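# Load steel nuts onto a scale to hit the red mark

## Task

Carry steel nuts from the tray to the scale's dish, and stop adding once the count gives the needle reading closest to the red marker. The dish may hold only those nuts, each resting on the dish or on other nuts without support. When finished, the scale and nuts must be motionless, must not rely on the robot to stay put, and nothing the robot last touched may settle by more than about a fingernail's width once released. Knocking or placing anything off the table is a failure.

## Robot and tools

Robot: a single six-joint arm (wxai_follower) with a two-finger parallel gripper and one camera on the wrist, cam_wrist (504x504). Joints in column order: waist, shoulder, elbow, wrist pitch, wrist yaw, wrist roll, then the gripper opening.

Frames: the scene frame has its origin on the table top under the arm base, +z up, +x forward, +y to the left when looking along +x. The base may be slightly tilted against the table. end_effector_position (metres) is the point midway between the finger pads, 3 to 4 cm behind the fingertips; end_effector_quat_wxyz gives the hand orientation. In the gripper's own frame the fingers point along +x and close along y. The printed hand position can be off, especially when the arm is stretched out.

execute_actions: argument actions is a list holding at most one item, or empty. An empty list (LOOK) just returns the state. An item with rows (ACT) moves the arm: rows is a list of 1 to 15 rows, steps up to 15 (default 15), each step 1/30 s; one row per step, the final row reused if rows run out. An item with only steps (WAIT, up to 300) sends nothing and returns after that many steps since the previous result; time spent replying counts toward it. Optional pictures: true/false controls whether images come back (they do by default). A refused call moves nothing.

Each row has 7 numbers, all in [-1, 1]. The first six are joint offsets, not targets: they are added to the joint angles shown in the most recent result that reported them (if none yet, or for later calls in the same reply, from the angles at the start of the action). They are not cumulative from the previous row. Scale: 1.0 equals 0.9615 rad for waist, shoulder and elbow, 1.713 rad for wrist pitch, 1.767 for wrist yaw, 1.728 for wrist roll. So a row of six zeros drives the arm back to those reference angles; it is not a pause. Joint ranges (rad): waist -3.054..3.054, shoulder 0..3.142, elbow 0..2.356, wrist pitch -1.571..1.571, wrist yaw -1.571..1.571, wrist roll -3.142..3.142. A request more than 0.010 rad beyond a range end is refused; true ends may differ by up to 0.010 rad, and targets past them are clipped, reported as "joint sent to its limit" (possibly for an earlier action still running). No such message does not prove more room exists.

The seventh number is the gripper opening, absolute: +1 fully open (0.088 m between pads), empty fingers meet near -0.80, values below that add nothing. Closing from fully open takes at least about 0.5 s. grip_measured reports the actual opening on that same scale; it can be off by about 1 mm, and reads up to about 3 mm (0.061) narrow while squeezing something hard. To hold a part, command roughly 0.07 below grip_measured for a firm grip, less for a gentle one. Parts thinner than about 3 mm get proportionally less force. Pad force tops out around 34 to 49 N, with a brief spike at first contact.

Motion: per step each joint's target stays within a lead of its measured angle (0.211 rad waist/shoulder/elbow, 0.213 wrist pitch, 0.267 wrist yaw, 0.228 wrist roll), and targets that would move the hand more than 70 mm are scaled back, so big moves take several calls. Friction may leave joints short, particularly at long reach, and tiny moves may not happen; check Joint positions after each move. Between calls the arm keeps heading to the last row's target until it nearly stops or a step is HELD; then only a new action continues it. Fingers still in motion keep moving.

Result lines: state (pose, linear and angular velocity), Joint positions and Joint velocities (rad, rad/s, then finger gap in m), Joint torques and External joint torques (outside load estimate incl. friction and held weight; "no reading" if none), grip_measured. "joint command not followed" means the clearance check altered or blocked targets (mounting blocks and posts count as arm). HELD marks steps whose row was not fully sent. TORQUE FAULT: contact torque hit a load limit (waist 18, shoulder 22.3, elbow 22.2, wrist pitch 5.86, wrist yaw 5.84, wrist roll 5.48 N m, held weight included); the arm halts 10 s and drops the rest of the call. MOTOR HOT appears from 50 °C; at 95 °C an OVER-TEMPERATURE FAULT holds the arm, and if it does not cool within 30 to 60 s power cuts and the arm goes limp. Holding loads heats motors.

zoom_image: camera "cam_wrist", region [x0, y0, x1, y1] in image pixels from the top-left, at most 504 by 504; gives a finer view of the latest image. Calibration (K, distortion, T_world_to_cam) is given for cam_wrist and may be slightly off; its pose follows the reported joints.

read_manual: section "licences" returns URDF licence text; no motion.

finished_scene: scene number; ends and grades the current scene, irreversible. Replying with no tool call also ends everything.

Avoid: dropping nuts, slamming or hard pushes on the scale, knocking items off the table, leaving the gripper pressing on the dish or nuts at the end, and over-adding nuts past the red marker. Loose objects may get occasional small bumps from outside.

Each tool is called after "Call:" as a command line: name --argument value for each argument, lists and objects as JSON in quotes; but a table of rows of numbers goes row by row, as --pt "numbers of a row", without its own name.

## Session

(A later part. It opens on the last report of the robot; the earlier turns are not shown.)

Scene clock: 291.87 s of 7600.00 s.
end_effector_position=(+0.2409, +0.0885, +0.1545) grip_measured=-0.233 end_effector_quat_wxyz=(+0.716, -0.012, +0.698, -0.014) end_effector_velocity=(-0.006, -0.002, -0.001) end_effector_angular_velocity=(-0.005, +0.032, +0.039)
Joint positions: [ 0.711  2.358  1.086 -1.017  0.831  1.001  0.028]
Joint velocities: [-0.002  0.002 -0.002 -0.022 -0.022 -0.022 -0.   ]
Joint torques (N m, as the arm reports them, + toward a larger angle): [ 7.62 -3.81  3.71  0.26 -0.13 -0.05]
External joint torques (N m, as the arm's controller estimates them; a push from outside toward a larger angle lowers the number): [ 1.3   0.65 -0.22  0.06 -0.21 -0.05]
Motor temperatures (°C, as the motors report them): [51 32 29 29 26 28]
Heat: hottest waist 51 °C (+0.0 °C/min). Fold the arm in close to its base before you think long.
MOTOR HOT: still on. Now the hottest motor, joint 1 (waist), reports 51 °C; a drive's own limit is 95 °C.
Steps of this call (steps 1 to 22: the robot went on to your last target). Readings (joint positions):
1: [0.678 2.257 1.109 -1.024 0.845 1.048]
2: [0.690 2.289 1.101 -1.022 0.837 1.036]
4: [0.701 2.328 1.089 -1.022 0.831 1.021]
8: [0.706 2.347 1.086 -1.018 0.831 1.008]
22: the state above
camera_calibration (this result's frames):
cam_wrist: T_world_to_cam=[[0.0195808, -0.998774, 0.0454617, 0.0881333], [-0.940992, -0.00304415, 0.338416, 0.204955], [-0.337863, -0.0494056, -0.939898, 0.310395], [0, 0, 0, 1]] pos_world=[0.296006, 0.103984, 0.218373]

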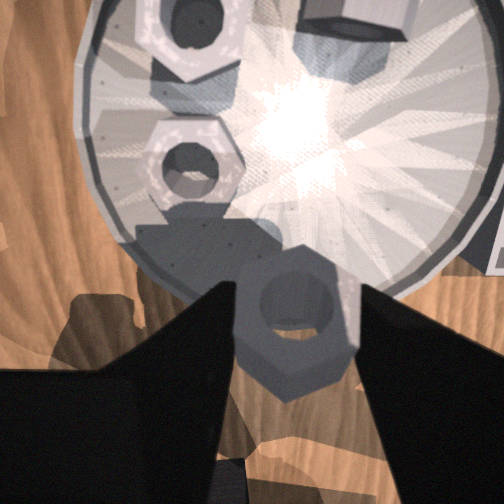

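Call:
execute_actions --actions '[{"rows":[[-0.04,0,0.015,0.01,0.008,-0.02,-0.33],[-0.04,0,0.015,0.01,0.008,-0.02,-0.33],[-0.06,0,0,0.033,0.013,-0.04,-0.33],[-0.06,0,0,0.033,0.013,-0.04,-0.33],[-0.08,0.005,-0.015,0.055,0.017,-0.05,-0.33],[-0.08,0.005,-0.015,0.055,0.017,-0.05,-0.33],[-0.1,0.01,-0.032,0.077,0.021,-0.065,-0.33],[-0.1,0.01,-0.032,0.077,0.021,-0.065,-0.33],[-0.12,0.014,-0.047,0.097,0.025,-0.08,-0.33],[-0.12,0.014,-0.047,0.097,0.025,-0.08,-0.33],[-0.135,0.017,-0.06,0.113,0.028,-0.09,-0.33]]}]' --pictures false

Call:
execute_actions --actions '[{"steps":8}]'

Scene clock: 303.17 s of 7600.00 s.
end_effector_position=(+0.2514, +0.0874, +0.1202) grip_measured=-0.233 end_effector_quat_wxyz=(+0.709, +0.000, +0.706, -0.009) end_effector_velocity=(-0.005, -0.002, -0.035) end_effector_angular_velocity=(-0.006, +0.025, +0.019)
Joint positions: [ 0.592  2.367  1.04  -0.846  0.871  0.861  0.028]
Joint velocities: [-0.09   0.022 -0.076  0.154  0.037 -0.11  -0.   ]
Joint torques (N m, as the arm reports them, + toward a larger angle): [ 7.75 -3.97  3.17  0.32  0.29 -0.05]
External joint torques (N m, as the arm's controller estimates them; a push from outside toward a larger angle lowers the number): [ 0.83  0.73 -0.42  0.09  0.23 -0.05]
Motor temperatures (°C, as the motors report them): [51 32 29 29 26 28]
Heat: hottest waist 51 °C (+0.0 °C/min). Fold the arm in close to its base before you think long.
MOTOR HOT: still on. Now the hottest motor, joint 1 (waist), reports 51 °C; a drive's own limit is 95 °C.
Steps of this call (steps 1 to 15: the robot went on to your last target; steps 16 to 324: nothing new was sent; steps 325 to 339: all 15 steps of this action). Readings (joint positions):
325: [0.709 2.359 1.086 -1.015 0.830 0.994]
326: [0.704 2.359 1.087 -1.012 0.830 0.988]
328: [0.685 2.359 1.087 -0.991 0.836 0.966]
332: [0.645 2.359 1.079 -0.932 0.853 0.924]
339: the state above

Scene clock: 303.43 s of 7600.00 s.
end_effector_position=(+0.2512, +0.0876, +0.1180) grip_measured=-0.233 end_effector_quat_wxyz=(+0.709, -0.001, +0.705, -0.007) end_effector_velocity=(-0.002, -0.000, -0.002) end_effector_angular_velocity=(+0.005, +0.011, +0.016)
Joint positions: [ 0.587  2.368  1.034 -0.831  0.875  0.849  0.028]
Joint velocities: [-0.007 -0.002 -0.007  0.007 -0.007 -0.022 -0.   ]
Joint torques (N m, as the arm reports them, + toward a larger angle): [ 7.33 -3.93  3.17  0.47  0.25  0.02]
External joint torques (N m, as the arm's controller estimates them; a push from outside toward a larger angle lowers the number): [ 0.69  0.58 -0.26  0.26  0.2   0.02]
Motor temperatures (°C, as the motors report them): [51 32 29 29 26 28]
Heat: hottest waist 51 °C (+0.0 °C/min). Fold the arm in close to its base before you think long.
MOTOR HOT: still on. Now the hottest motor, joint 1 (waist), reports 51 °C; a drive's own limit is 95 °C.
Steps of this call (steps 1 to 8: the robot went on to your last target). Readings (joint positions):
1: [0.590 2.368 1.038 -0.842 0.872 0.858]
2: [0.588 2.368 1.037 -0.839 0.873 0.856]
4: [0.587 2.368 1.035 -0.835 0.873 0.852]
8: the state above
camera_calibration (this result's frames):
cam_wrist: T_world_to_cam=[[0.0142223, -0.999703, 0.0197831, 0.0931563], [-0.933966, -0.00621634, 0.357307, 0.223285], [-0.357078, -0.0235585, -0.933777, 0.281409], [0, 0, 0, 1]] pos_world=[0.307701, 0.101146, 0.181149]

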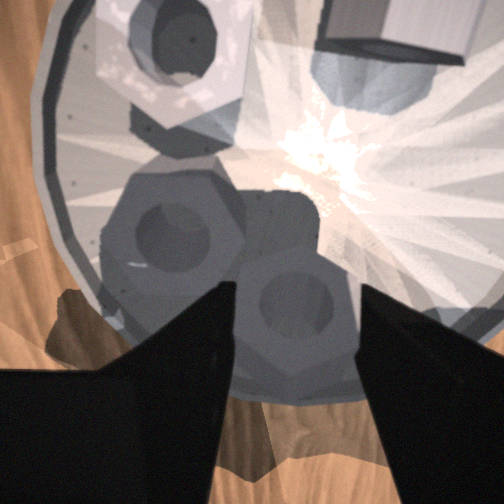

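Call:
execute_actions --actions '[{"rows":[[0,0,0,0,0,0,-0.19],[0,0,0,0,0,0,-0.15],[0,0,0,0,0,0,-0.1],[0,0,0,0,0,0,-0.1],[0,0,0,0,0,0,-0.1],[0,0,0,0,0,0,-0.1],[0.025,0,0.022,-0.03,0,0,-0.1],[0.05,-0.01,0.045,-0.06,-0.01,0,-0.1],[0.075,-0.015,0.068,-0.09,-0.02,0,-0.1],[0.1,-0.02,0.09,-0.12,-0.027,0,-0.1],[0.1,-0.02,0.09,-0.12,-0.027,0,-0.1],[0.1,-0.02,0.09,-0.12,-0.027,0,-0.1],[0.1,-0.1,0.09,-0.12,-0.027,0,-0.1],[0.1,-0.2,0.09,-0.12,-0.027,0,-0.1],[-0.25,-0.666,0.03,-0.14,0.07,-0.104,0]]}]'

Call:
execute_actions --actions '[{"steps":24}]' --pictures false

Call:
execute_actions --actions '[{"rows":[[-0.12,0,-0.035,0.08,0,0,0],[-0.12,0,-0.035,0.08,0,0,0],[-0.12,0,-0.035,0.08,0,0,0],[-0.252,0,-0.075,0.162,0,0,0]]}]' --pictures false

Call:
execute_actions --actions '[{"steps":8}]'

Scene clock: 322.97 s of 7600.00 s.
end_effector_position=(+0.2572, +0.0760, +0.1578) grip_measured=-0.088 end_effector_quat_wxyz=(+0.718, -0.035, +0.694, +0.030) end_effector_velocity=(+0.182, -0.329, +0.058) end_effector_angular_velocity=(-0.210, -0.364, +0.325)
Joint positions: [ 0.667  2.295  1.094 -1.006  0.847  0.822  0.035]
Joint velocities: [-0.505 -1.033 -0.1   -0.374  0.711 -1.018  0.038]
Joint torques (N m, as the arm reports them, + toward a larger angle): [-0.43 -7.14  3.59 -0.28  0.79  0.04]
External joint torques (N m, as the arm's controller estimates them; a push from outside toward a larger angle lowers the number): [-1.23 -2.82  0.21 -0.22  0.35 -0.07]
Motor temperatures (°C, as the motors report them): [50 32 29 29 26 28]
Heat: hottest waist 50 °C (-1.0 °C/min). Fold the arm in close to its base before you think long.
MOTOR HOT: still on. Now the hottest motor, joint 1 (waist), reports 50 °C; a drive's own limit is 95 °C.
Steps of this call (steps 1 to 30: the robot went on to your last target; steps 31 to 571: nothing new was sent; steps 572 to 586: all 15 steps of this action). Readings (joint positions):
572: [0.585 2.368 1.033 -0.827 0.875 0.848]
573: [0.585 2.368 1.033 -0.827 0.875 0.848]
575: [0.585 2.368 1.033 -0.827 0.875 0.848]
579: [0.593 2.368 1.041 -0.858 0.874 0.848]
586: the state above
camera_calibration (this result's frames):
cam_wrist: T_world_to_cam=[[0.114918, -0.993218, 0.0176481, 0.0545571], [-0.937827, -0.102617, 0.331588, 0.226947], [-0.327528, -0.0546563, -0.943259, 0.316662], [0, 0, 0, 1]] pos_world=[0.310284, 0.0947834, 0.222479]

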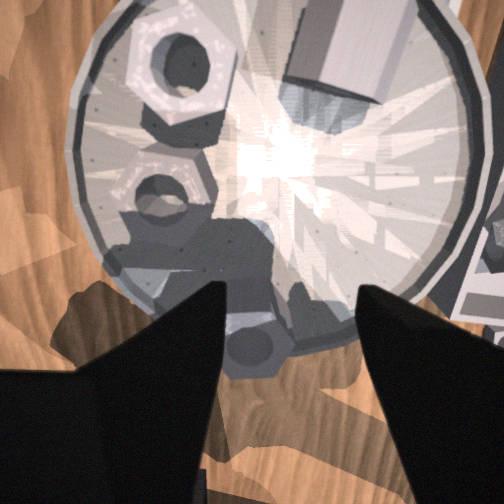

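Scene clock: 323.77 s of 7600.00 s.
end_effector_position=(+0.3019, -0.0970, +0.1646) grip_measured=-0.003 end_effector_quat_wxyz=(+0.728, +0.116, +0.668, -0.100) end_effector_velocity=(-0.003, -0.004, +0.001) end_effector_angular_velocity=(+0.021, +0.005, +0.020)
Joint positions: [ 0.352  1.734  1.069 -1.069  0.993  0.672  0.039]
Joint velocities: [-0.007 -0.027 -0.002 -0.007 -0.022 -0.037  0.   ]
Joint torques (N m, as the arm reports them, + toward a larger angle): [ 6.8  -3.1   2.8  -0.07  0.21 -0.02]
External joint torques (N m, as the arm's controller estimates them; a push from outside toward a larger angle lowers the number): [ 0.71 -0.38 -0.64 -0.4   0.18 -0.02]
Motor temperatures (°C, as the motors report them): [50 32 29 29 26 28]
Heat: hottest waist 50 °C (-1.0 °C/min). Fold the arm in close to its base before you think long.
MOTOR HOT: still on. Now the hottest motor, joint 1 (waist), reports 50 °C; a drive's own limit is 95 °C.
Steps of this call (steps 1 to 24: the robot went on to your last target). Readings (joint positions):
1: [0.641 2.258 1.092 -1.018 0.875 0.794]
2: [0.605 2.218 1.091 -1.027 0.900 0.772]
4: [0.524 2.138 1.089 -1.040 0.934 0.738]
8: [0.394 1.959 1.075 -1.059 0.974 0.695]
24: the state above

Scene clock: 324.27 s of 7600.00 s.
end_effector_position=(+0.3044, -0.1186, +0.1013) grip_measured=-0.002 end_effector_quat_wxyz=(+0.676, +0.213, +0.675, -0.208) end_effector_velocity=(+0.000, -0.001, -0.012) end_effector_angular_velocity=(+0.020, +0.008, -0.058)
Joint positions: [ 0.121  1.732  1.005 -0.801  0.993  0.671  0.039]
Joint velocities: [-0.042 -0.002 -0.017  0.066 -0.022 -0.007  0.   ]
Joint torques (N m, as the arm reports them, + toward a larger angle): [ 6.97 -3.86  2.58  0.21  0.04  0.07]
External joint torques (N m, as the arm's controller estimates them; a push from outside toward a larger angle lowers the number): [ 0.82 -0.14 -0.26  0.02  0.01  0.07]
Motor temperatures (°C, as the motors report them): [50 32 29 29 26 28]
Heat: hottest waist 50 °C (-1.0 °C/min). Fold the arm in close to its base before you think long.
MOTOR HOT: still on. Now the hottest motor, joint 1 (waist), reports 50 °C; a drive's own limit is 95 °C.
Steps of this call (steps 1 to 15: all 15 steps of this action). Readings (joint positions):
1: [0.346 1.733 1.066 -1.051 0.993 0.671]
2: [0.326 1.732 1.060 -1.019 0.993 0.671]
4: [0.275 1.732 1.047 -0.960 0.993 0.671]
8: [0.151 1.732 1.016 -0.849 0.993 0.671]
15: the state above

Scene clock: 324.53 s of 7600.00 s.
end_effector_position=(+0.3043, -0.1191, +0.0998) grip_measured=-0.002 end_effector_quat_wxyz=(+0.674, +0.215, +0.674, -0.211) end_effector_velocity=(-0.002, -0.001, -0.001) end_effector_angular_velocity=(+0.007, +0.008, +0.005)
Joint positions: [ 0.116  1.732  1.003 -0.794  0.993  0.671  0.039]
Joint velocities: [-0.007 -0.007 -0.002 -0.007 -0.007 -0.007 -0.   ]
Joint torques (N m, as the arm reports them, + toward a larger angle): [ 7.03 -3.62  2.33  0.27  0.07  0.05]
External joint torques (N m, as the arm's controller estimates them; a push from outside toward a larger angle lowers the number): [ 0.83  0.16 -0.55  0.07  0.04  0.05]
Motor temperatures (°C, as the motors report them): [50 32 29 29 26 28]
Heat: hottest waist 50 °C (-1.0 °C/min). Fold the arm in close to its base before you think long.
MOTOR HOT: still on. Now the hottest motor, joint 1 (waist), reports 50 °C; a drive's own limit is 95 °C.
Steps of this call (steps 1 to 8: the robot went on to your last target). Readings (joint positions):
1: [0.120 1.732 1.005 -0.800 0.993 0.671]
2: [0.118 1.732 1.004 -0.798 0.993 0.671]
4: [0.117 1.732 1.004 -0.796 0.993 0.671]
8: the state above
camera_calibration (this result's frames):
cam_wrist: T_world_to_cam=[[-0.554997, -0.831846, 0.00331878, 0.0809559], [-0.774035, 0.517879, 0.364241, 0.29115], [-0.304711, 0.199583, -0.931299, 0.288904], [0, 0, 0, 1]] pos_world=[0.358323, -0.141098, 0.162739]

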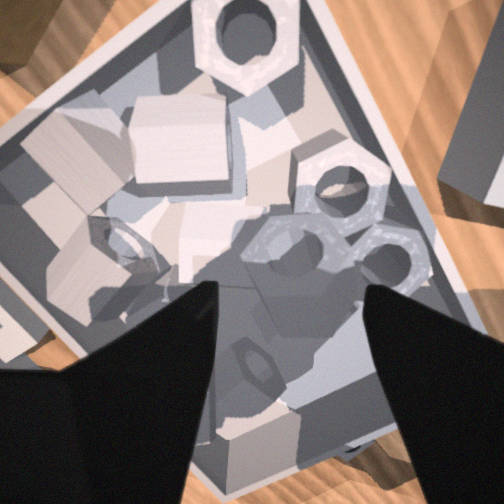

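Call:
execute_actions --actions '[{"rows":[[0,0,0,0,0,0.25,-0.02],[0,0,0,0,0,0.25,-0.02],[0,0,0,0,0,0.25,-0.02],[0,0,0,0,0,0.25,-0.02],[-0.025,0,-0.015,0.027,0,0.25,-0.02],[-0.025,0,-0.015,0.027,0,0.25,-0.02],[-0.048,0,-0.03,0.054,0,0.25,-0.02],[-0.048,0,-0.03,0.054,0,0.25,-0.02],[-0.063,0,-0.04,0.07,0,0.25,-0.02]]}]' --pictures false

Call:
execute_actions --actions '[{"steps":6}]'

Scene clock: 336.27 s of 7600.00 s.
end_effector_position=(+0.3050, -0.1227, +0.0836) grip_measured=-0.017 end_effector_quat_wxyz=(+0.598, +0.376, +0.599, -0.376) end_effector_velocity=(+0.003, +0.002, -0.007) end_effector_angular_velocity=(+0.019, -0.016, -0.144)
Joint positions: [ 0.063  1.732  0.973 -0.687  0.993  1.09   0.038]
Joint velocities: [-0.022 -0.002 -0.022  0.081 -0.022  0.081  0.   ]
Joint torques (N m, as the arm reports them, + toward a larger angle): [ 6.73 -3.88  2.42  0.23  0.07  0.13]
External joint torques (N m, as the arm's controller estimates them; a push from outside toward a larger angle lowers the number): [ 0.44  0.01 -0.24  0.04  0.03  0.13]
Motor temperatures (°C, as the motors report them): [49 32 29 29 26 28]
Heat: hottest waist 49 °C (-1.0 °C/min). Fold the arm in close to its base before you think long.
MOTOR HOT: still on. Now the hottest motor, joint 1 (waist), reports 49 °C; a drive's own limit is 95 °C.
Steps of this call (steps 1 to 15: the robot went on to your last target; steps 16 to 337: nothing new was sent; steps 338 to 352: all 15 steps of this action). Readings (joint positions):
338: [0.115 1.732 1.003 -0.794 0.993 0.717]
339: [0.115 1.732 1.003 -0.794 0.993 0.771]
341: [0.115 1.732 1.003 -0.794 0.993 0.876]
345: [0.099 1.732 0.994 -0.747 0.993 1.025]
352: the state above

Scene clock: 336.47 s of 7600.00 s.
end_effector_position=(+0.3053, -0.1227, +0.0829) grip_measured=-0.017 end_effector_quat_wxyz=(+0.596, +0.381, +0.596, -0.380) end_effector_velocity=(-0.007, -0.001, -0.004) end_effector_angular_velocity=(+0.006, +0.021, -0.036)
Joint positions: [ 0.061  1.732  0.971 -0.679  0.993  1.099  0.038]
Joint velocities: [-0.017 -0.007 -0.012 -0.007 -0.007  0.037 -0.   ]
Joint torques (N m, as the arm reports them, + toward a larger angle): [ 6.62 -3.99  2.2   0.27  0.02  0.05]
External joint torques (N m, as the arm's controller estimates them; a push from outside toward a larger angle lowers the number): [ 0.46 -0.12 -0.36  0.11 -0.02  0.05]
Motor temperatures (°C, as the motors report them): [49 32 29 29 26 28]
Heat: hottest waist 49 °C (-1.0 °C/min). Fold the arm in close to its base before you think long.
MOTOR HOT: still on. Now the hottest motor, joint 1 (waist), reports 49 °C; a drive's own limit is 95 °C.
Steps of this call (steps 1 to 6: the robot went on to your last target). Readings (joint positions):
1: [0.063 1.732 0.973 -0.685 0.993 1.093]
2: [0.062 1.732 0.972 -0.684 0.993 1.094]
4: [0.062 1.732 0.972 -0.681 0.993 1.097]
6: the state above
camera_calibration (this result's frames):
cam_wrist: T_world_to_cam=[[-0.897587, -0.440776, 0.00730551, 0.23082], [-0.4084, 0.837668, 0.36266, 0.227667], [-0.165971, 0.322535, -0.931893, 0.246931], [0, 0, 0, 1]] pos_world=[0.341143, -0.168613, 0.145861]

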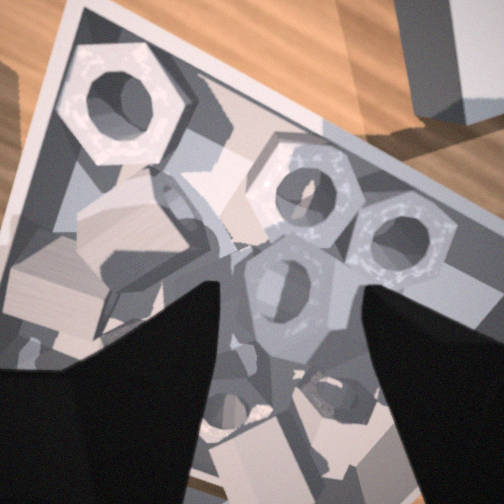

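Call:
execute_actions --actions '[{"rows":[[0,0,0,-0.014,0,0,-0.02],[0,0,0,-0.014,0,0,-0.02],[0,0,0,-0.014,0,0,-0.02],[-0.018,0.004,-0.014,0.007,0,-0.016,-0.02],[-0.018,0.004,-0.014,0.007,0,-0.016,-0.02],[-0.035,0.008,-0.027,0.028,0,-0.033,-0.02],[-0.035,0.008,-0.027,0.028,0,-0.033,-0.02],[-0.053,0.012,-0.041,0.05,0,-0.05,-0.02]]}]'

Scene clock: 347.50 s of 7600.00 s.
end_effector_position=(+0.3011, -0.1245, +0.0689) grip_measured=-0.018 end_effector_quat_wxyz=(+0.597, +0.371, +0.602, -0.379) end_effector_velocity=(+0.004, +0.000, -0.004) end_effector_angular_velocity=(+0.003, -0.026, +0.019)
Joint positions: [ 0.019  1.735  0.94  -0.605  0.993  1.021  0.038]
Joint velocities: [-0.012 -0.007 -0.022  0.081 -0.007 -0.081 -0.   ]
Joint torques (N m, as the arm reports them, + toward a larger angle): [ 6.51 -2.92  2.02  0.38  0.01  0.03]
External joint torques (N m, as the arm's controller estimates them; a push from outside toward a larger angle lowers the number): [ 0.41  1.11 -0.51  0.21 -0.04  0.04]
Motor temperatures (°C, as the motors report them): [48 32 29 29 26 28]
Heat: hottest waist 48 °C (-3.0 °C/min). Fold the arm in close to its base before you think long.
MOTOR HOT: still on. Now the hottest motor, joint 1 (waist), reports 48 °C; a drive's own limit is 95 °C.
Steps of this call (steps 1 to 30: the robot went on to your last target; steps 31 to 316: nothing new was sent; steps 317 to 331: all 15 steps of this action). Readings (joint positions):
317: [0.060 1.732 0.971 -0.679 0.993 1.101]
318: [0.060 1.732 0.971 -0.683 0.993 1.101]
320: [0.060 1.732 0.969 -0.688 0.993 1.096]
324: [0.044 1.732 0.958 -0.650 0.993 1.060]
331: the state above
camera_calibration (this result's frames):
cam_wrist: T_world_to_cam=[[-0.888313, -0.458718, 0.0218523, 0.220295], [-0.420309, 0.831263, 0.363788, 0.235271], [-0.185041, 0.313973, -0.931225, 0.2384], [0, 0, 0, 1]] pos_world=[0.338691, -0.16937, 0.131601]

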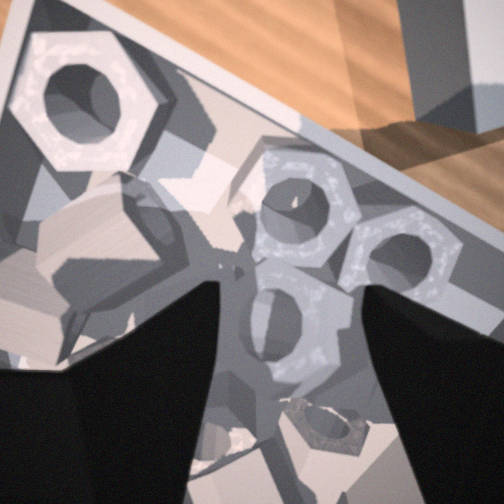

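Call:
execute_actions --actions '[{"rows":[[-0.004,0,0,0.005,0,0,-0.08],[-0.004,0,0,0.005,0,0,-0.13],[-0.004,0,0,0.005,0,0,-0.18],[-0.004,0,0,0.005,0,0,-0.23],[-0.004,0,0,0.005,0,0,-0.3]],"steps":13}]'

Scene clock: 352.77 s of 7600.00 s.
end_effector_position=(+0.3020, -0.1244, +0.0691) grip_measured=-0.174 end_effector_quat_wxyz=(+0.598, +0.372, +0.601, -0.379) end_effector_velocity=(-0.001, +0.002, +0.001) end_effector_angular_velocity=(+0.008, +0.001, +0.015)
Joint positions: [ 0.02   1.735  0.939 -0.597  0.995  1.018  0.03 ]
Joint velocities: [ 0.002 -0.002 -0.002 -0.007 -0.007 -0.007 -0.   ]
Joint torques (N m, as the arm reports them, + toward a larger angle): [ 6.55 -4.01  2.84  0.14 -0.02  0.19]
External joint torques (N m, as the arm's controller estimates them; a push from outside toward a larger angle lowers the number): [ 0.39 -0.08  0.42 -0.02 -0.06  0.2 ]
Motor temperatures (°C, as the motors report them): [48 32 29 29 26 28]
Heat: hottest waist 48 °C (-3.0 °C/min). Fold the arm in close to its base before you think long.
MOTOR HOT: still on. Now the hottest motor, joint 1 (waist), reports 48 °C; a drive's own limit is 95 °C.
Steps of this call (steps 1 to 15: the robot went on to your last target; steps 16 to 145: nothing new was sent; steps 146 to 158: all 13 steps of this action). Readings (joint positions):
146: [0.017 1.735 0.937 -0.597 0.993 1.014]
147: [0.017 1.735 0.937 -0.597 0.993 1.014]
149: [0.017 1.735 0.937 -0.597 0.993 1.015]
153: [0.020 1.735 0.939 -0.597 0.994 1.017]
158: the state above
camera_calibration (this result's frames):
cam_wrist: T_world_to_cam=[[-0.889019, -0.457492, 0.0186039, 0.221775], [-0.420773, 0.832336, 0.360788, 0.235986], [-0.180542, 0.312919, -0.932462, 0.237268], [0, 0, 0, 1]] pos_world=[0.339295, -0.169205, 0.131977]

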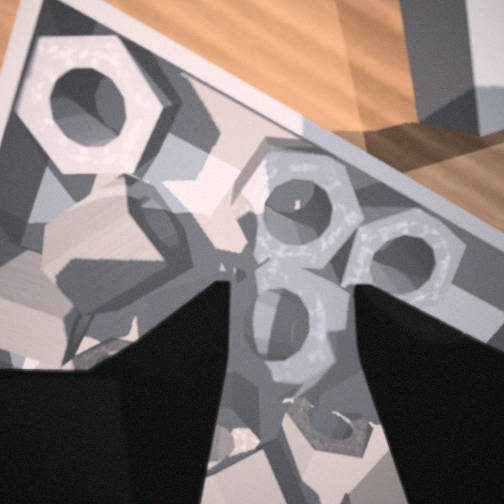

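Call:
execute_actions --actions '[{"rows":[[0.018,0,0.014,-0.024,0,0.015,-0.3],[0.018,0,0.014,-0.024,0,0.015,-0.3],[0.036,0,0.028,-0.048,0,0.03,-0.3],[0.036,0,0.028,-0.048,0,0.03,-0.3],[0.055,-0.01,0.043,-0.072,0,0.05,-0.3],[0.08,-0.01,0.06,-0.105,0,0.08,-0.3],[0.11,-0.01,0.08,-0.14,0,0.11,-0.3],[0.14,-0.01,0.1,-0.178,0,0.14,-0.3],[0.17,-0.01,0.12,-0.21,0,0.14,-0.3],[0.21,-0.01,0.14,-0.25,0,0.14,-0.3],[0.25,-0.01,0.16,-0.294,-0.01,0.14,-0.3],[0.29,0,0.18,-0.294,-0.02,0.14,-0.3],[0.33,0,0.2,-0.294,-0.03,0.14,-0.3],[0.38,0.05,0.22,-0.294,-0.04,0.14,-0.3],[0.638,0.645,0.32,-0.294,-0.086,0.14,-0.3]]}]' --pictures false

Call:
execute_actions --actions '[{"steps":32}]'

Scene clock: 363.47 s of 7600.00 s.
end_effector_position=(+0.3112, -0.0996, +0.1520) grip_measured=-0.220 end_effector_quat_wxyz=(+0.637, +0.344, +0.621, -0.300) end_effector_velocity=(+0.189, +0.283, +0.291) end_effector_angular_velocity=(+0.558, -0.542, +0.817)
Joint positions: [ 0.29   1.759  1.108 -1.036  0.955  1.24   0.028]
Joint velocities: [ 1.067  0.735  0.891 -0.52  -0.549  0.095 -0.   ]
Joint torques (N m, as the arm reports them, + toward a larger angle): [ 8.17  1.87  3.73  0.7  -0.36  0.03]
External joint torques (N m, as the arm's controller estimates them; a push from outside toward a larger angle lowers the number): [ 1.43  1.13  1.09 -0.16 -0.18  0.05]
Motor temperatures (°C, as the motors report them): [48 32 29 29 26 28]
Heat: hottest waist 48 °C (-3.0 °C/min). Fold the arm in close to its base before you think long.
MOTOR HOT: still on. Now the hottest motor, joint 1 (waist), reports 48 °C; a drive's own limit is 95 °C.
Steps of this call (steps 1 to 15: the robot went on to your last target; steps 16 to 306: nothing new was sent; steps 307 to 321: all 15 steps of this action). Readings (joint positions):
307: [0.021 1.735 0.940 -0.603 0.995 1.023]
308: [0.024 1.735 0.943 -0.610 0.995 1.027]
310: [0.033 1.735 0.949 -0.637 0.995 1.044]
314: [0.080 1.735 0.984 -0.758 0.995 1.141]
321: the state above

Scene clock: 364.53 s of 7600.00 s.
end_effector_position=(+0.2831, +0.0774, +0.1638) grip_measured=-0.220 end_effector_quat_wxyz=(+0.697, +0.126, +0.694, -0.130) end_effector_velocity=(-0.002, -0.004, -0.001) end_effector_angular_velocity=(-0.019, +0.008, +0.041)
Joint positions: [ 0.631  2.347  1.24  -1.098  0.844  1.257  0.028]
Joint velocities: [-0.002  0.002 -0.002 -0.022  0.007 -0.022 -0.   ]
Joint torques (N m, as the arm reports them, + toward a larger angle): [ 8.74 -3.95  4.36 -0.07  0.05  0.12]
External joint torques (N m, as the arm's controller estimates them; a push from outside toward a larger angle lowers the number): [ 1.54  0.7   0.53 -0.26 -0.01  0.12]
Motor temperatures (°C, as the motors report them): [48 32 29 29 26 28]
Heat: hottest waist 48 °C (-2.0 °C/min). Fold the arm in close to its base before you think long.
MOTOR HOT: still on. Now the hottest motor, joint 1 (waist), reports 48 °C; a drive's own limit is 95 °C.
Steps of this call (steps 1 to 32: the robot went on to your last target). Readings (joint positions):
1: [0.326 1.788 1.138 -1.042 0.940 1.243]
2: [0.362 1.823 1.165 -1.044 0.924 1.245]
4: [0.436 1.897 1.197 -1.063 0.899 1.249]
8: [0.569 2.066 1.228 -1.083 0.866 1.254]
32: the state above
camera_calibration (this result's frames):
cam_wrist: T_world_to_cam=[[-0.333631, -0.942601, 0.0139424, 0.176534], [-0.878196, 0.316144, 0.358921, 0.195589], [-0.342727, 0.107503, -0.933264, 0.321019], [0, 0, 0, 1]] pos_world=[0.340685, 0.0700561, 0.226934]

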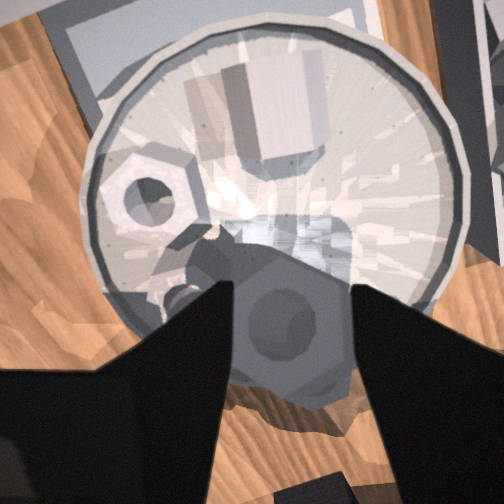

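Down 5 cm.

Call:
execute_actions --actions '[{"rows":[[-0.025,0.004,-0.022,0.03,0.007,-0.02,-0.3],[-0.025,0.004,-0.022,0.03,0.007,-0.02,-0.3],[-0.05,0.009,-0.045,0.06,0.014,-0.04,-0.3],[-0.05,0.009,-0.045,0.06,0.014,-0.04,-0.3],[-0.075,0.013,-0.068,0.09,0.021,-0.06,-0.3],[-0.075,0.013,-0.068,0.09,0.021,-0.06,-0.3],[-0.1,0.017,-0.09,0.12,0.028,-0.077,-0.3],[-0.1,0.017,-0.09,0.12,0.028,-0.077,-0.3],[-0.115,0.021,-0.104,0.138,0.032,-0.09,-0.3],[-0.115,0.021,-0.104,0.138,0.032,-0.09,-0.3],[-0.13,0.025,-0.118,0.154,0.036,-0.1,-0.3]]}]' --pictures false

Call:
execute_actions --actions '[{"steps":8}]'

Scene clock: 374.77 s of 7600.00 s.
end_effector_position=(+0.2856, +0.0790, +0.1167) grip_measured=-0.220 end_effector_quat_wxyz=(+0.694, +0.128, +0.697, -0.127) end_effector_velocity=(-0.008, +0.000, -0.038) end_effector_angular_velocity=(-0.007, +0.016, +0.041)
Joint positions: [ 0.514  2.364  1.14  -0.859  0.897  1.101  0.028]
Joint velocities: [-0.085  0.022 -0.095  0.183  0.037 -0.139 -0.   ]
Joint torques (N m, as the arm reports them, + toward a larger angle): [ 8.5  -4.21  3.22  0.34  0.27 -0.06]
External joint torques (N m, as the arm's controller estimates them; a push from outside toward a larger angle lowers the number): [ 0.95  0.68 -0.27  0.09  0.22 -0.05]
Motor temperatures (°C, as the motors report them): [49 32 29 29 26 28]
Heat: hottest waist 49 °C (-1.0 °C/min). Fold the arm in close to its base before you think long.
MOTOR HOT: still on. Now the hottest motor, joint 1 (waist), reports 49 °C; a drive's own limit is 95 °C.
Steps of this call (steps 1 to 15: the robot went on to your last target; steps 16 to 292: nothing new was sent; steps 293 to 307: all 15 steps of this action). Readings (joint positions):
293: [0.630 2.348 1.239 -1.093 0.844 1.253]
294: [0.627 2.348 1.236 -1.082 0.844 1.247]
296: [0.614 2.348 1.226 -1.046 0.851 1.224]
300: [0.570 2.351 1.188 -0.959 0.873 1.167]
307: the state above

Scene clock: 375.03 s of 7600.00 s.
end_effector_position=(+0.2862, +0.0796, +0.1147) grip_measured=-0.220 end_effector_quat_wxyz=(+0.696, +0.129, +0.695, -0.126) end_effector_velocity=(-0.003, +0.001, -0.003) end_effector_angular_velocity=(+0.008, +0.003, +0.030)
Joint positions: [ 0.51   2.365  1.133 -0.839  0.902  1.088  0.028]
Joint velocities: [-0.002 -0.002 -0.017  0.022 -0.007 -0.037 -0.   ]
Joint torques (N m, as the arm reports them, + toward a larger angle): [ 8.08 -4.09  3.11  0.3   0.15 -0.06]
External joint torques (N m, as the arm's controller estimates them; a push from outside toward a larger angle lowers the number): [ 0.78  0.53 -0.16  0.08  0.11 -0.06]
Motor temperatures (°C, as the motors report them): [49 32 29 29 26 28]
Heat: hottest waist 49 °C (-1.0 °C/min). Fold the arm in close to its base before you think long.
MOTOR HOT: still on. Now the hottest motor, joint 1 (waist), reports 49 °C; a drive's own limit is 95 °C.
Steps of this call (steps 1 to 8: the robot went on to your last target). Readings (joint positions):
1: [0.513 2.365 1.137 -0.853 0.898 1.097]
2: [0.511 2.365 1.136 -0.850 0.899 1.095]
4: [0.511 2.365 1.134 -0.844 0.900 1.091]
8: the state above
camera_calibration (this result's frames):
cam_wrist: T_world_to_cam=[[-0.332966, -0.942931, 0.00385808, 0.181353], [-0.878631, 0.31174, 0.361699, 0.215449], [-0.34226, 0.117044, -0.932287, 0.274966], [0, 0, 0, 1]] pos_world=[0.343795, 0.0716559, 0.17772]

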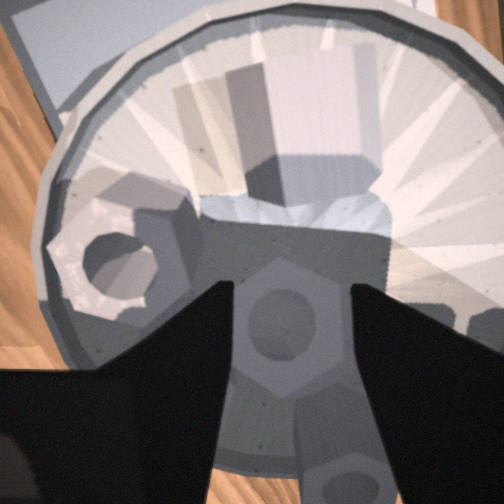

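Lower a bit, release, view dial.

Call:
execute_actions --actions '[{"rows":[[-0.012,0,-0.012,0.012,0.003,0,-0.3],[-0.012,0,-0.012,0.012,0.003,0,-0.3],[-0.012,0,-0.012,0.012,0.003,0,-0.3],[-0.024,0.004,-0.025,0.026,0.006,0,-0.3]],"steps":12}]' --pictures false

Call:
execute_actions --actions '[{"rows":[[0,0,0,0,0,0,-0.18],[0,0,0,0,0,0,-0.14],[0,0,0,0,0,0,-0.1],[0,0,0,0,0,0,-0.1],[0,0,0,0,0,0,-0.1],[0,0,0,0,0,0,-0.1],[0.025,0,0.022,-0.03,0,0,-0.1],[0.05,-0.01,0.045,-0.06,-0.01,0,-0.1],[0.075,-0.015,0.068,-0.09,-0.02,0,-0.1],[0.11,-0.02,0.1,-0.13,-0.03,0,-0.1],[0.14,-0.02,0.13,-0.16,-0.03,0,-0.1],[0.14,-0.02,0.13,-0.16,-0.03,0,-0.1],[0.14,-0.02,0.2,-0.18,-0.03,0,-0.1],[0.14,-0.02,0.3,-0.2,-0.03,0,-0.1],[0.09,0.25,0.93,-0.397,-0.015,-0.15,1]]}]' --pictures false

Call:
execute_actions --actions '[{"steps":40}]'

Scene clock: 390.57 s of 7600.00 s.
end_effector_position=(+0.2861, +0.0804, +0.1112) grip_measured=-0.220 end_effector_quat_wxyz=(+0.698, +0.135, +0.691, -0.131) end_effector_velocity=(-0.002, -0.002, -0.003) end_effector_angular_velocity=(-0.007, +0.002, +0.005)
Joint positions: [ 0.505  2.365  1.117 -0.806  0.91   1.087  0.028]
Joint velocities: [-0.007 -0.002 -0.012  0.007  0.007 -0.007 -0.   ]
Joint torques (N m, as the arm reports them, + toward a larger angle): [ 6.56 -4.58  2.8   0.84  0.09  0.01]
External joint torques (N m, as the arm's controller estimates them; a push from outside toward a larger angle lowers the number): [-0.68  0.11 -0.47  0.62  0.03  0.01]
Motor temperatures (°C, as the motors report them): [50 32 29 29 26 28]
Heat: hottest waist 50 °C (+1.0 °C/min). Fold the arm in close to its base before you think long.
MOTOR HOT: still on. Now the hottest motor, joint 1 (waist), reports 50 °C; a drive's own limit is 95 °C.
Steps of this call (steps 1 to 30: the robot went on to your last target; steps 31 to 454: nothing new was sent; steps 455 to 466: all 12 steps of this action). Readings (joint positions):
455: [0.510 2.365 1.131 -0.835 0.903 1.087]
456: [0.509 2.365 1.130 -0.832 0.903 1.087]
458: [0.507 2.365 1.127 -0.824 0.904 1.087]
462: [0.505 2.365 1.120 -0.811 0.908 1.087]
466: the state above

Scene clock: 391.07 s of 7600.00 s.
end_effector_position=(+0.2956, +0.0838, +0.1620) grip_measured=-0.045 end_effector_quat_wxyz=(+0.712, +0.054, +0.697, -0.063) end_effector_velocity=(+0.203, +0.057, +0.125) end_effector_angular_velocity=(-0.494, +0.153, +2.310)
Joint positions: [ 0.622  2.387  1.29  -1.092  0.869  1.042  0.037]
Joint velocities: [ 0.095  0.921  1.726 -1.546  0.139 -1.707  0.175]
Joint torques (N m, as the arm reports them, + toward a larger angle): [ 5.3   1.34  3.28  0.38  0.25 -0.02]
External joint torques (N m, as the arm's controller estimates them; a push from outside toward a larger angle lowers the number): [ 0.46 -1.69  2.98 -0.19  0.35 -0.07]
Motor temperatures (°C, as the motors report them): [50 32 29 29 26 28]
Heat: hottest waist 50 °C (+1.0 °C/min). Fold the arm in close to its base before you think long.
MOTOR HOT: still on. Now the hottest motor, joint 1 (waist), reports 50 °C; a drive's own limit is 95 °C.
Steps of this call (steps 1 to 15: all 15 steps of this action). Readings (joint positions):
1: [0.505 2.364 1.117 -0.806 0.910 1.087]
2: [0.506 2.364 1.117 -0.806 0.910 1.087]
4: [0.508 2.364 1.117 -0.806 0.910 1.087]
8: [0.515 2.364 1.126 -0.831 0.910 1.087]
15: the state above

Scene clock: 392.40 s of 7600.00 s.
end_effector_position=(+0.4084, +0.0764, +0.2272) grip_measured=+0.984 end_effector_quat_wxyz=(+0.727, +0.031, +0.686, -0.010) end_effector_velocity=(-0.005, -0.000, +0.001) end_effector_angular_velocity=(+0.005, +0.023, +0.027)
Joint positions: [ 0.595  2.595  2.007 -1.484  0.882  0.83   0.087]
Joint velocities: [ 0.002 -0.002 -0.002 -0.022 -0.022 -0.007 -0.   ]
Joint torques (N m, as the arm reports them, + toward a larger angle): [10.97 -5.01  4.28 -0.01  0.12 -0.01]
External joint torques (N m, as the arm's controller estimates them; a push from outside toward a larger angle lowers the number): [ 1.31  0.98  0.45 -0.31  0.07  0.  ]
Motor temperatures (°C, as the motors report them): [50 32 29 29 26 28]
Heat: hottest waist 50 °C (+1.0 °C/min). Fold the arm in close to its base before you think long.
MOTOR HOT: still on. Now the hottest motor, joint 1 (waist), reports 50 °C; a drive's own limit is 95 °C.
Steps of this call (steps 1 to 40: the robot went on to your last target). Readings (joint positions):
1: [0.621 2.420 1.350 -1.136 0.875 0.991]
2: [0.617 2.457 1.408 -1.180 0.878 0.952]
4: [0.606 2.527 1.502 -1.280 0.878 0.899]
8: [0.595 2.588 1.673 -1.416 0.878 0.853]
40: the state above
camera_calibration (this result's frames):
cam_wrist: T_world_to_cam=[[-0.0337606, -0.999208, -0.0210839, 0.106421], [-0.950995, 0.0256296, 0.308142, 0.346735], [-0.307358, 0.0304538, -0.951107, 0.418688], [0, 0, 0, 1]] pos_world=[0.462023, 0.0846994, 0.293617]

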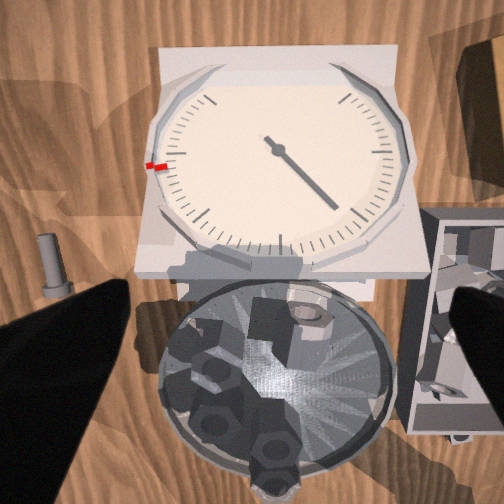

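Call:
execute_actions --actions '[]'

Scene clock: 430.03 s of 7600.00 s.
end_effector_position=(+0.4084, +0.0764, +0.2272) grip_measured=+0.984 end_effector_quat_wxyz=(+0.727, +0.031, +0.686, -0.010) end_effector_velocity=(-0.004, -0.006, +0.000) end_effector_angular_velocity=(-0.011, +0.021, +0.030)
Joint positions: [ 0.595  2.595  2.007 -1.484  0.882  0.83   0.087]
Joint velocities: [-0.002 -0.007 -0.002 -0.037 -0.007 -0.007 -0.   ]
Joint torques (N m, as the arm reports them, + toward a larger angle): [11.02 -5.01  4.17 -0.01  0.08 -0.04]
External joint torques (N m, as the arm's controller estimates them; a push from outside toward a larger angle lowers the number): [ 1.45  1.08  0.3  -0.31  0.02 -0.04]
Motor temperatures (°C, as the motors report them): [59 32 31 29 26 28]
Heat: hottest waist 59 °C (+10.2 °C/min). Fold the arm in close to its base before you think long.
MOTOR HOT: still on. Now the hottest motor, joint 1 (waist), reports 59 °C; a drive's own limit is 95 °C.
Steps of this call (steps 1 to 15: the robot went on to your last target; steps 16 to 1129: nothing new was sent). Readings (joint positions):
1: [0.595 2.595 2.007 -1.484 0.882 0.830]
2: [0.595 2.595 2.007 -1.484 0.882 0.830]
4: [0.595 2.595 2.007 -1.484 0.882 0.830]
8: [0.595 2.595 2.007 -1.484 0.882 0.830]
1129: the state above
The arm was judged still, so your last target was given up. Only a new action makes it travel on or press farther. Fingers that are still opening or closing keep moving.
camera_calibration (this result's frames):
cam_wrist: T_world_to_cam=[[-0.0337606, -0.999208, -0.0210839, 0.106421], [-0.950995, 0.0256296, 0.308142, 0.346735], [-0.307358, 0.0304538, -0.951107, 0.418688], [0, 0, 0, 1]] pos_world=[0.462023, 0.0846994, 0.293617]

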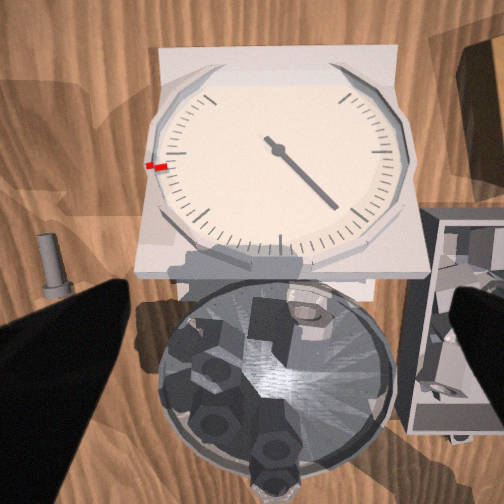

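Call:
execute_actions --actions '[{"rows":[[0,-0.2,-0.2,0,0,0,0.5],[-0.05,-0.4,-0.4,0.05,0,0,0.5],[-0.1,-0.5,-0.55,0.07,0,0,0.5],[-0.211,-0.76,-0.872,0.147,0.04,-0.166,0.5]]}]' --pictures false

Call:
execute_actions --actions '[{"steps":40}]'

Scene clock: 435.67 s of 7600.00 s.
end_effector_position=(+0.3434, -0.0742, +0.1857) grip_measured=+0.511 end_effector_quat_wxyz=(+0.721, +0.037, +0.691, -0.015) end_effector_velocity=(-0.284, -0.127, -0.017) end_effector_angular_velocity=(-0.084, +0.021, +0.281)
Joint positions: [ 0.397  1.956  1.351 -1.246  0.948  0.56   0.064]
Joint velocities: [ 0.046 -1.092 -1.306  0.051  0.037 -0.125 -0.004]
Joint torques (N m, as the arm reports them, + toward a larger angle): [ 8.03 -0.94  2.24  0.46  0.09 -0.09]
External joint torques (N m, as the arm's controller estimates them; a push from outside toward a larger angle lowers the number): [ 0.86 -0.07 -0.08  0.06  0.21 -0.07]
Motor temperatures (°C, as the motors report them): [60 33 31 29 26 28]
Heat: hottest waist 60 °C (+11.1 °C/min). Fold the arm in close to its base before you think long.
MOTOR HOT: still on. Now the hottest motor, joint 1 (waist), reports 60 °C; a drive's own limit is 95 °C.
Steps of this call (steps 1 to 154: nothing new was sent; steps 155 to 169: all 15 steps of this action). Readings (joint positions):
155: [0.595 2.571 1.980 -1.470 0.883 0.830]
156: [0.594 2.537 1.929 -1.469 0.882 0.830]
158: [0.572 2.457 1.833 -1.419 0.882 0.799]
162: [0.457 2.284 1.677 -1.300 0.927 0.645]
169: the state above

Scene clock: 437.00 s of 7600.00 s.
end_effector_position=(+0.3030, -0.0772, +0.1721) grip_measured=+0.502 end_effector_quat_wxyz=(+0.709, +0.001, +0.705, +0.004) end_effector_velocity=(-0.002, +0.002, -0.002) end_effector_angular_velocity=(+0.020, +0.014, -0.002)
Joint positions: [ 0.397  1.869  1.175 -1.234  0.95   0.545  0.064]
Joint velocities: [-0.007 -0.002 -0.002  0.007 -0.022 -0.007 -0.   ]
Joint torques (N m, as the arm reports them, + toward a larger angle): [ 7.15 -3.7   2.89  0.27  0.13 -0.05]
External joint torques (N m, as the arm's controller estimates them; a push from outside toward a larger angle lowers the number): [ 0.58 -0.59 -0.58  0.04  0.11 -0.05]
Motor temperatures (°C, as the motors report them): [60 33 31 29 26 28]
Heat: hottest waist 60 °C (+11.0 °C/min). Fold the arm in close to its base before you think long.
MOTOR HOT: still on. Now the hottest motor, joint 1 (waist), reports 60 °C; a drive's own limit is 95 °C.
Steps of this call (steps 1 to 30: the robot went on to your last target; steps 31 to 40: nothing new was sent). Readings (joint positions):
1: [0.398 1.926 1.312 -1.244 0.949 0.557]
2: [0.398 1.906 1.278 -1.244 0.950 0.554]
4: [0.398 1.891 1.231 -1.240 0.950 0.550]
8: [0.397 1.884 1.190 -1.236 0.950 0.547]
40: the state above
The arm was judged still, so your last target was given up. Only a new action makes it travel on or press farther. Fingers that are still opening or closing keep moving.
camera_calibration (this result's frames):
cam_wrist: T_world_to_cam=[[0.0272499, -0.999624, 0.00288743, -0.074432], [-0.933725, -0.0244218, 0.357157, 0.249805], [-0.356952, -0.0124285, -0.93404, 0.347347], [0, 0, 0, 1]] pos_world=[0.359263, -0.0639864, 0.235431]

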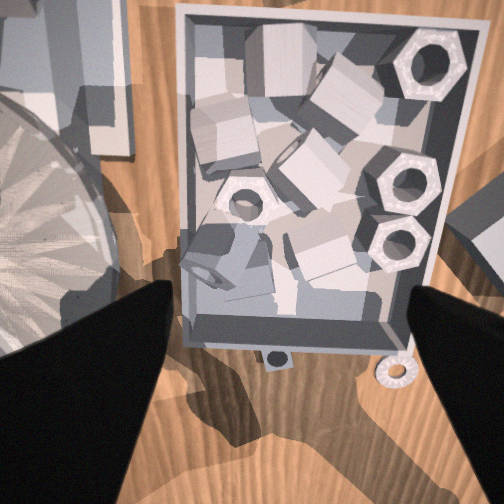

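Call:
execute_actions --actions '[{"rows":[[-0.03,-0.04,-0.03,0.03,0,0.1,0.3],[-0.06,-0.08,-0.06,0.06,0,0.2,0.1],[-0.09,-0.12,-0.09,0.09,0.01,0.3,-0.08],[-0.12,-0.168,-0.12,0.12,0.01,0.4,-0.08],[-0.15,-0.168,-0.15,0.15,0.02,0.425,-0.08],[-0.18,-0.168,-0.18,0.19,0.02,0.425,-0.08],[-0.21,-0.168,-0.21,0.22,0.025,0.425,-0.08],[-0.24,-0.168,-0.24,0.25,0.025,0.425,-0.08],[-0.27,-0.168,-0.27,0.28,0.025,0.425,-0.08],[-0.3,-0.168,-0.303,0.312,0.025,0.425,-0.08]]}]' --pictures false

Call:
execute_actions --actions '[{"steps":15}]'

Scene clock: 454.17 s of 7600.00 s.
end_effector_position=(+0.2849, -0.1035, +0.0936) grip_measured=-0.064 end_effector_quat_wxyz=(+0.594, +0.379, +0.603, -0.374) end_effector_velocity=(-0.012, +0.001, -0.047) end_effector_angular_velocity=(-0.014, +0.004, -0.749)
Joint positions: [ 0.128  1.718  0.907 -0.746  0.986  1.217  0.036]
Joint velocities: [-0.139 -0.027 -0.168  0.359  0.007  0.491 -0.006]
Joint torques (N m, as the arm reports them, + toward a larger angle): [ 6.6  -4.48  2.26  0.38  0.17  0.09]
External joint torques (N m, as the arm's controller estimates them; a push from outside toward a larger angle lowers the number): [ 0.39 -0.58 -0.91  0.12  0.1   0.08]
Motor temperatures (°C, as the motors report them): [55 32 30 29 26 28]
Heat: hottest waist 55 °C (+4.1 °C/min). Fold the arm in close to its base before you think long.
MOTOR HOT: still on. Now the hottest motor, joint 1 (waist), reports 55 °C; a drive's own limit is 95 °C.
Steps of this call (steps 1 to 500: nothing new was sent; steps 501 to 515: all 15 steps of this action). Readings (joint positions):
501: [0.396 1.865 1.172 -1.225 0.950 0.573]
502: [0.390 1.854 1.162 -1.203 0.950 0.623]
504: [0.361 1.813 1.129 -1.143 0.950 0.728]
508: [0.258 1.731 1.043 -0.966 0.978 0.938]
515: the state above

Scene clock: 454.67 s of 7600.00 s.
end_effector_position=(+0.2847, -0.1041, +0.0893) grip_measured=-0.077 end_effector_quat_wxyz=(+0.578, +0.406, +0.583, -0.401) end_effector_velocity=(-0.003, -0.001, -0.001) end_effector_angular_velocity=(-0.008, +0.008, +0.016)
Joint positions: [ 0.114  1.713  0.89  -0.703  0.989  1.276  0.035]
Joint velocities: [-0.002 -0.002 -0.007 -0.007  0.007 -0.007 -0.   ]
Joint torques (N m, as the arm reports them, + toward a larger angle): [ 6.31 -4.5   2.45  0.24  0.21  0.17]
External joint torques (N m, as the arm's controller estimates them; a push from outside toward a larger angle lowers the number): [ 0.47 -1.06 -0.17  0.08  0.16  0.17]
Motor temperatures (°C, as the motors report them): [55 32 30 29 26 28]
Heat: hottest waist 55 °C (+4.0 °C/min). Fold the arm in close to its base before you think long.
MOTOR HOT: still on. Now the hottest motor, joint 1 (waist), reports 55 °C; a drive's own limit is 95 °C.
Steps of this call (steps 1 to 15: the robot went on to your last target). Readings (joint positions):
1: [0.124 1.717 0.903 -0.735 0.987 1.231]
2: [0.122 1.716 0.900 -0.727 0.987 1.242]
4: [0.119 1.714 0.897 -0.716 0.988 1.257]
8: [0.115 1.713 0.892 -0.707 0.988 1.271]
15: the state above
camera_calibration (this result's frames):
cam_wrist: T_world_to_cam=[[-0.929254, -0.369389, 0.00618361, 0.237027], [-0.340765, 0.863472, 0.37188, 0.184009], [-0.142708, 0.343464, -0.92826, 0.238691], [0, 0, 0, 1]] pos_world=[0.317026, -0.153313, 0.151673]

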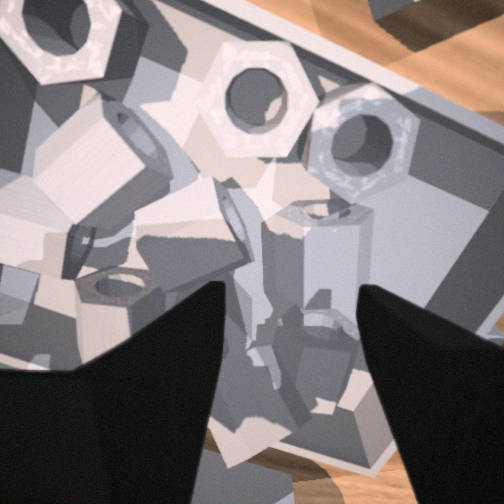

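Call:
execute_actions --actions '[{"rows":[[-0.005,-0.025,-0.02,0.003,0,0,0.02],[-0.014,-0.05,-0.04,0.006,0,-0.01,0.02],[-0.014,-0.05,-0.04,0.006,0,-0.01,0.02],[-0.014,-0.05,-0.04,0.006,0,-0.01,0.02],[-0.014,-0.05,-0.04,0.006,0,-0.01,0.02],[-0.03,-0.047,-0.052,0.03,0,-0.03,0.02],[-0.048,-0.044,-0.065,0.053,0,-0.045,0.02],[-0.066,-0.04,-0.078,0.076,0,-0.062,0.02]]}]'

Scene clock: 467.40 s of 7600.00 s.
end_effector_position=(+0.2769, -0.1101, +0.0749) grip_measured=+0.016 end_effector_quat_wxyz=(+0.578, +0.408, +0.580, -0.404) end_effector_velocity=(+0.003, -0.001, -0.007) end_effector_angular_velocity=(-0.011, -0.020, -0.005)
Joint positions: [ 0.058  1.675  0.824 -0.586  0.989  1.18   0.04 ]
Joint velocities: [-0.022 -0.002 -0.027  0.095  0.007 -0.066  0.   ]
Joint torques (N m, as the arm reports them, + toward a larger angle): [ 6.2  -3.85  1.95  0.23  0.08 -0.02]
External joint torques (N m, as the arm's controller estimates them; a push from outside toward a larger angle lowers the number): [ 0.62 -0.35 -0.53  0.04  0.03 -0.02]
Motor temperatures (°C, as the motors report them): [53 32 30 29 26 28]
Heat: hottest waist 53 °C (-2.0 °C/min). Fold the arm in close to its base before you think long.
MOTOR HOT: still on. Now the hottest motor, joint 1 (waist), reports 53 °C; a drive's own limit is 95 °C.
Steps of this call (steps 1 to 15: the robot went on to your last target; steps 16 to 367: nothing new was sent; steps 368 to 382: all 15 steps of this action). Readings (joint positions):
368: [0.114 1.710 0.888 -0.701 0.989 1.277]
369: [0.113 1.704 0.883 -0.699 0.989 1.276]
371: [0.110 1.688 0.871 -0.698 0.989 1.271]
375: [0.092 1.675 0.850 -0.649 0.989 1.229]
382: the state above
camera_calibration (this result's frames):
cam_wrist: T_world_to_cam=[[-0.932047, -0.362288, 0.00605252, 0.229157], [-0.334959, 0.867867, 0.366891, 0.191068], [-0.138173, 0.339933, -0.930244, 0.224754], [0, 0, 0, 1]] pos_world=[0.30864, -0.159202, 0.137588]

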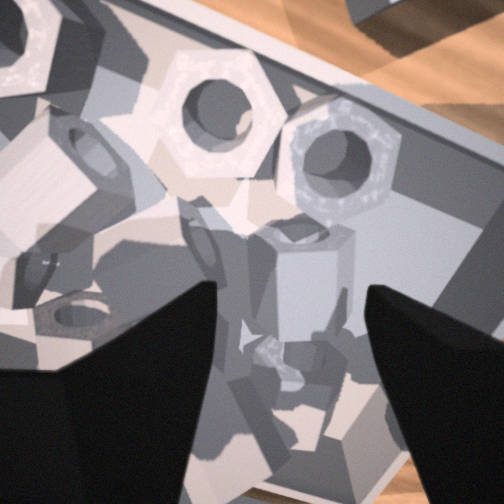

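Call:
execute_actions --actions '[{"rows":[[-0.01,-0.016,-0.022,0.012,0,-0.008,0.02],[-0.01,-0.016,-0.022,0.012,0,-0.008,0.02],[-0.02,-0.014,-0.03,0.025,0,-0.017,0.02],[-0.032,-0.012,-0.038,0.04,0,-0.028,0.02],[-0.045,-0.01,-0.047,0.056,0,-0.04,0.02],[-0.057,-0.008,-0.055,0.072,0,-0.05,0.02],[-0.07,-0.006,-0.064,0.09,0,-0.062,0.02]]}]'

Scene clock: 474.30 s of 7600.00 s.
end_effector_position=(+0.2732, -0.1135, +0.0574) grip_measured=+0.018 end_effector_quat_wxyz=(+0.578, +0.409, +0.574, -0.411) end_effector_velocity=(-0.001, +0.002, -0.005) end_effector_angular_velocity=(+0.017, -0.009, +0.026)
Joint positions: [-0.002  1.669  0.77  -0.442  0.989  1.08   0.04 ]
Joint velocities: [-0.017 -0.007 -0.022  0.051 -0.022 -0.066 -0.   ]
Joint torques (N m, as the arm reports them, + toward a larger angle): [ 5.75 -3.68  2.02  0.23  0.04 -0.06]
External joint torques (N m, as the arm's controller estimates them; a push from outside toward a larger angle lowers the number): [ 0.31 -0.08 -0.17  0.05 -0.01 -0.06]
Motor temperatures (°C, as the motors report them): [51 32 29 29 26 28]
Heat: hottest waist 51 °C (-6.1 °C/min). Fold the arm in close to its base before you think long.
MOTOR HOT: still on. Now the hottest motor, joint 1 (waist), reports 51 °C; a drive's own limit is 95 °C.
Steps of this call (steps 1 to 30: the robot went on to your last target; steps 31 to 192: nothing new was sent; steps 193 to 207: all 15 steps of this action). Readings (joint positions):
193: [0.055 1.674 0.819 -0.573 0.989 1.171]
194: [0.055 1.672 0.817 -0.572 0.989 1.170]
196: [0.051 1.669 0.809 -0.557 0.989 1.160]
200: [0.020 1.669 0.785 -0.488 0.989 1.112]
207: the state above
camera_calibration (this result's frames):
cam_wrist: T_world_to_cam=[[-0.93681, -0.349748, 0.00793404, 0.227204], [-0.324133, 0.876285, 0.356458, 0.197805], [-0.131623, 0.331362, -0.934278, 0.206583], [0, 0, 0, 1]] pos_world=[0.304153, -0.162323, 0.120694]

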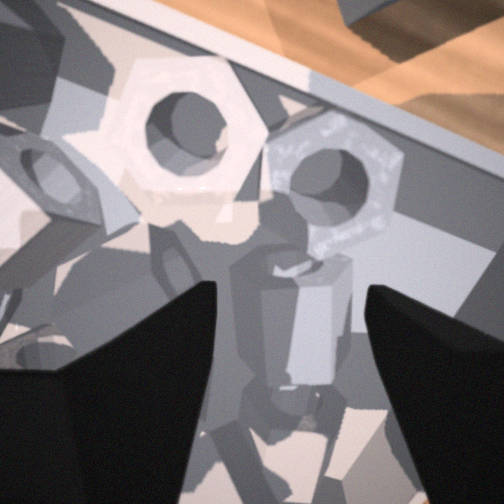

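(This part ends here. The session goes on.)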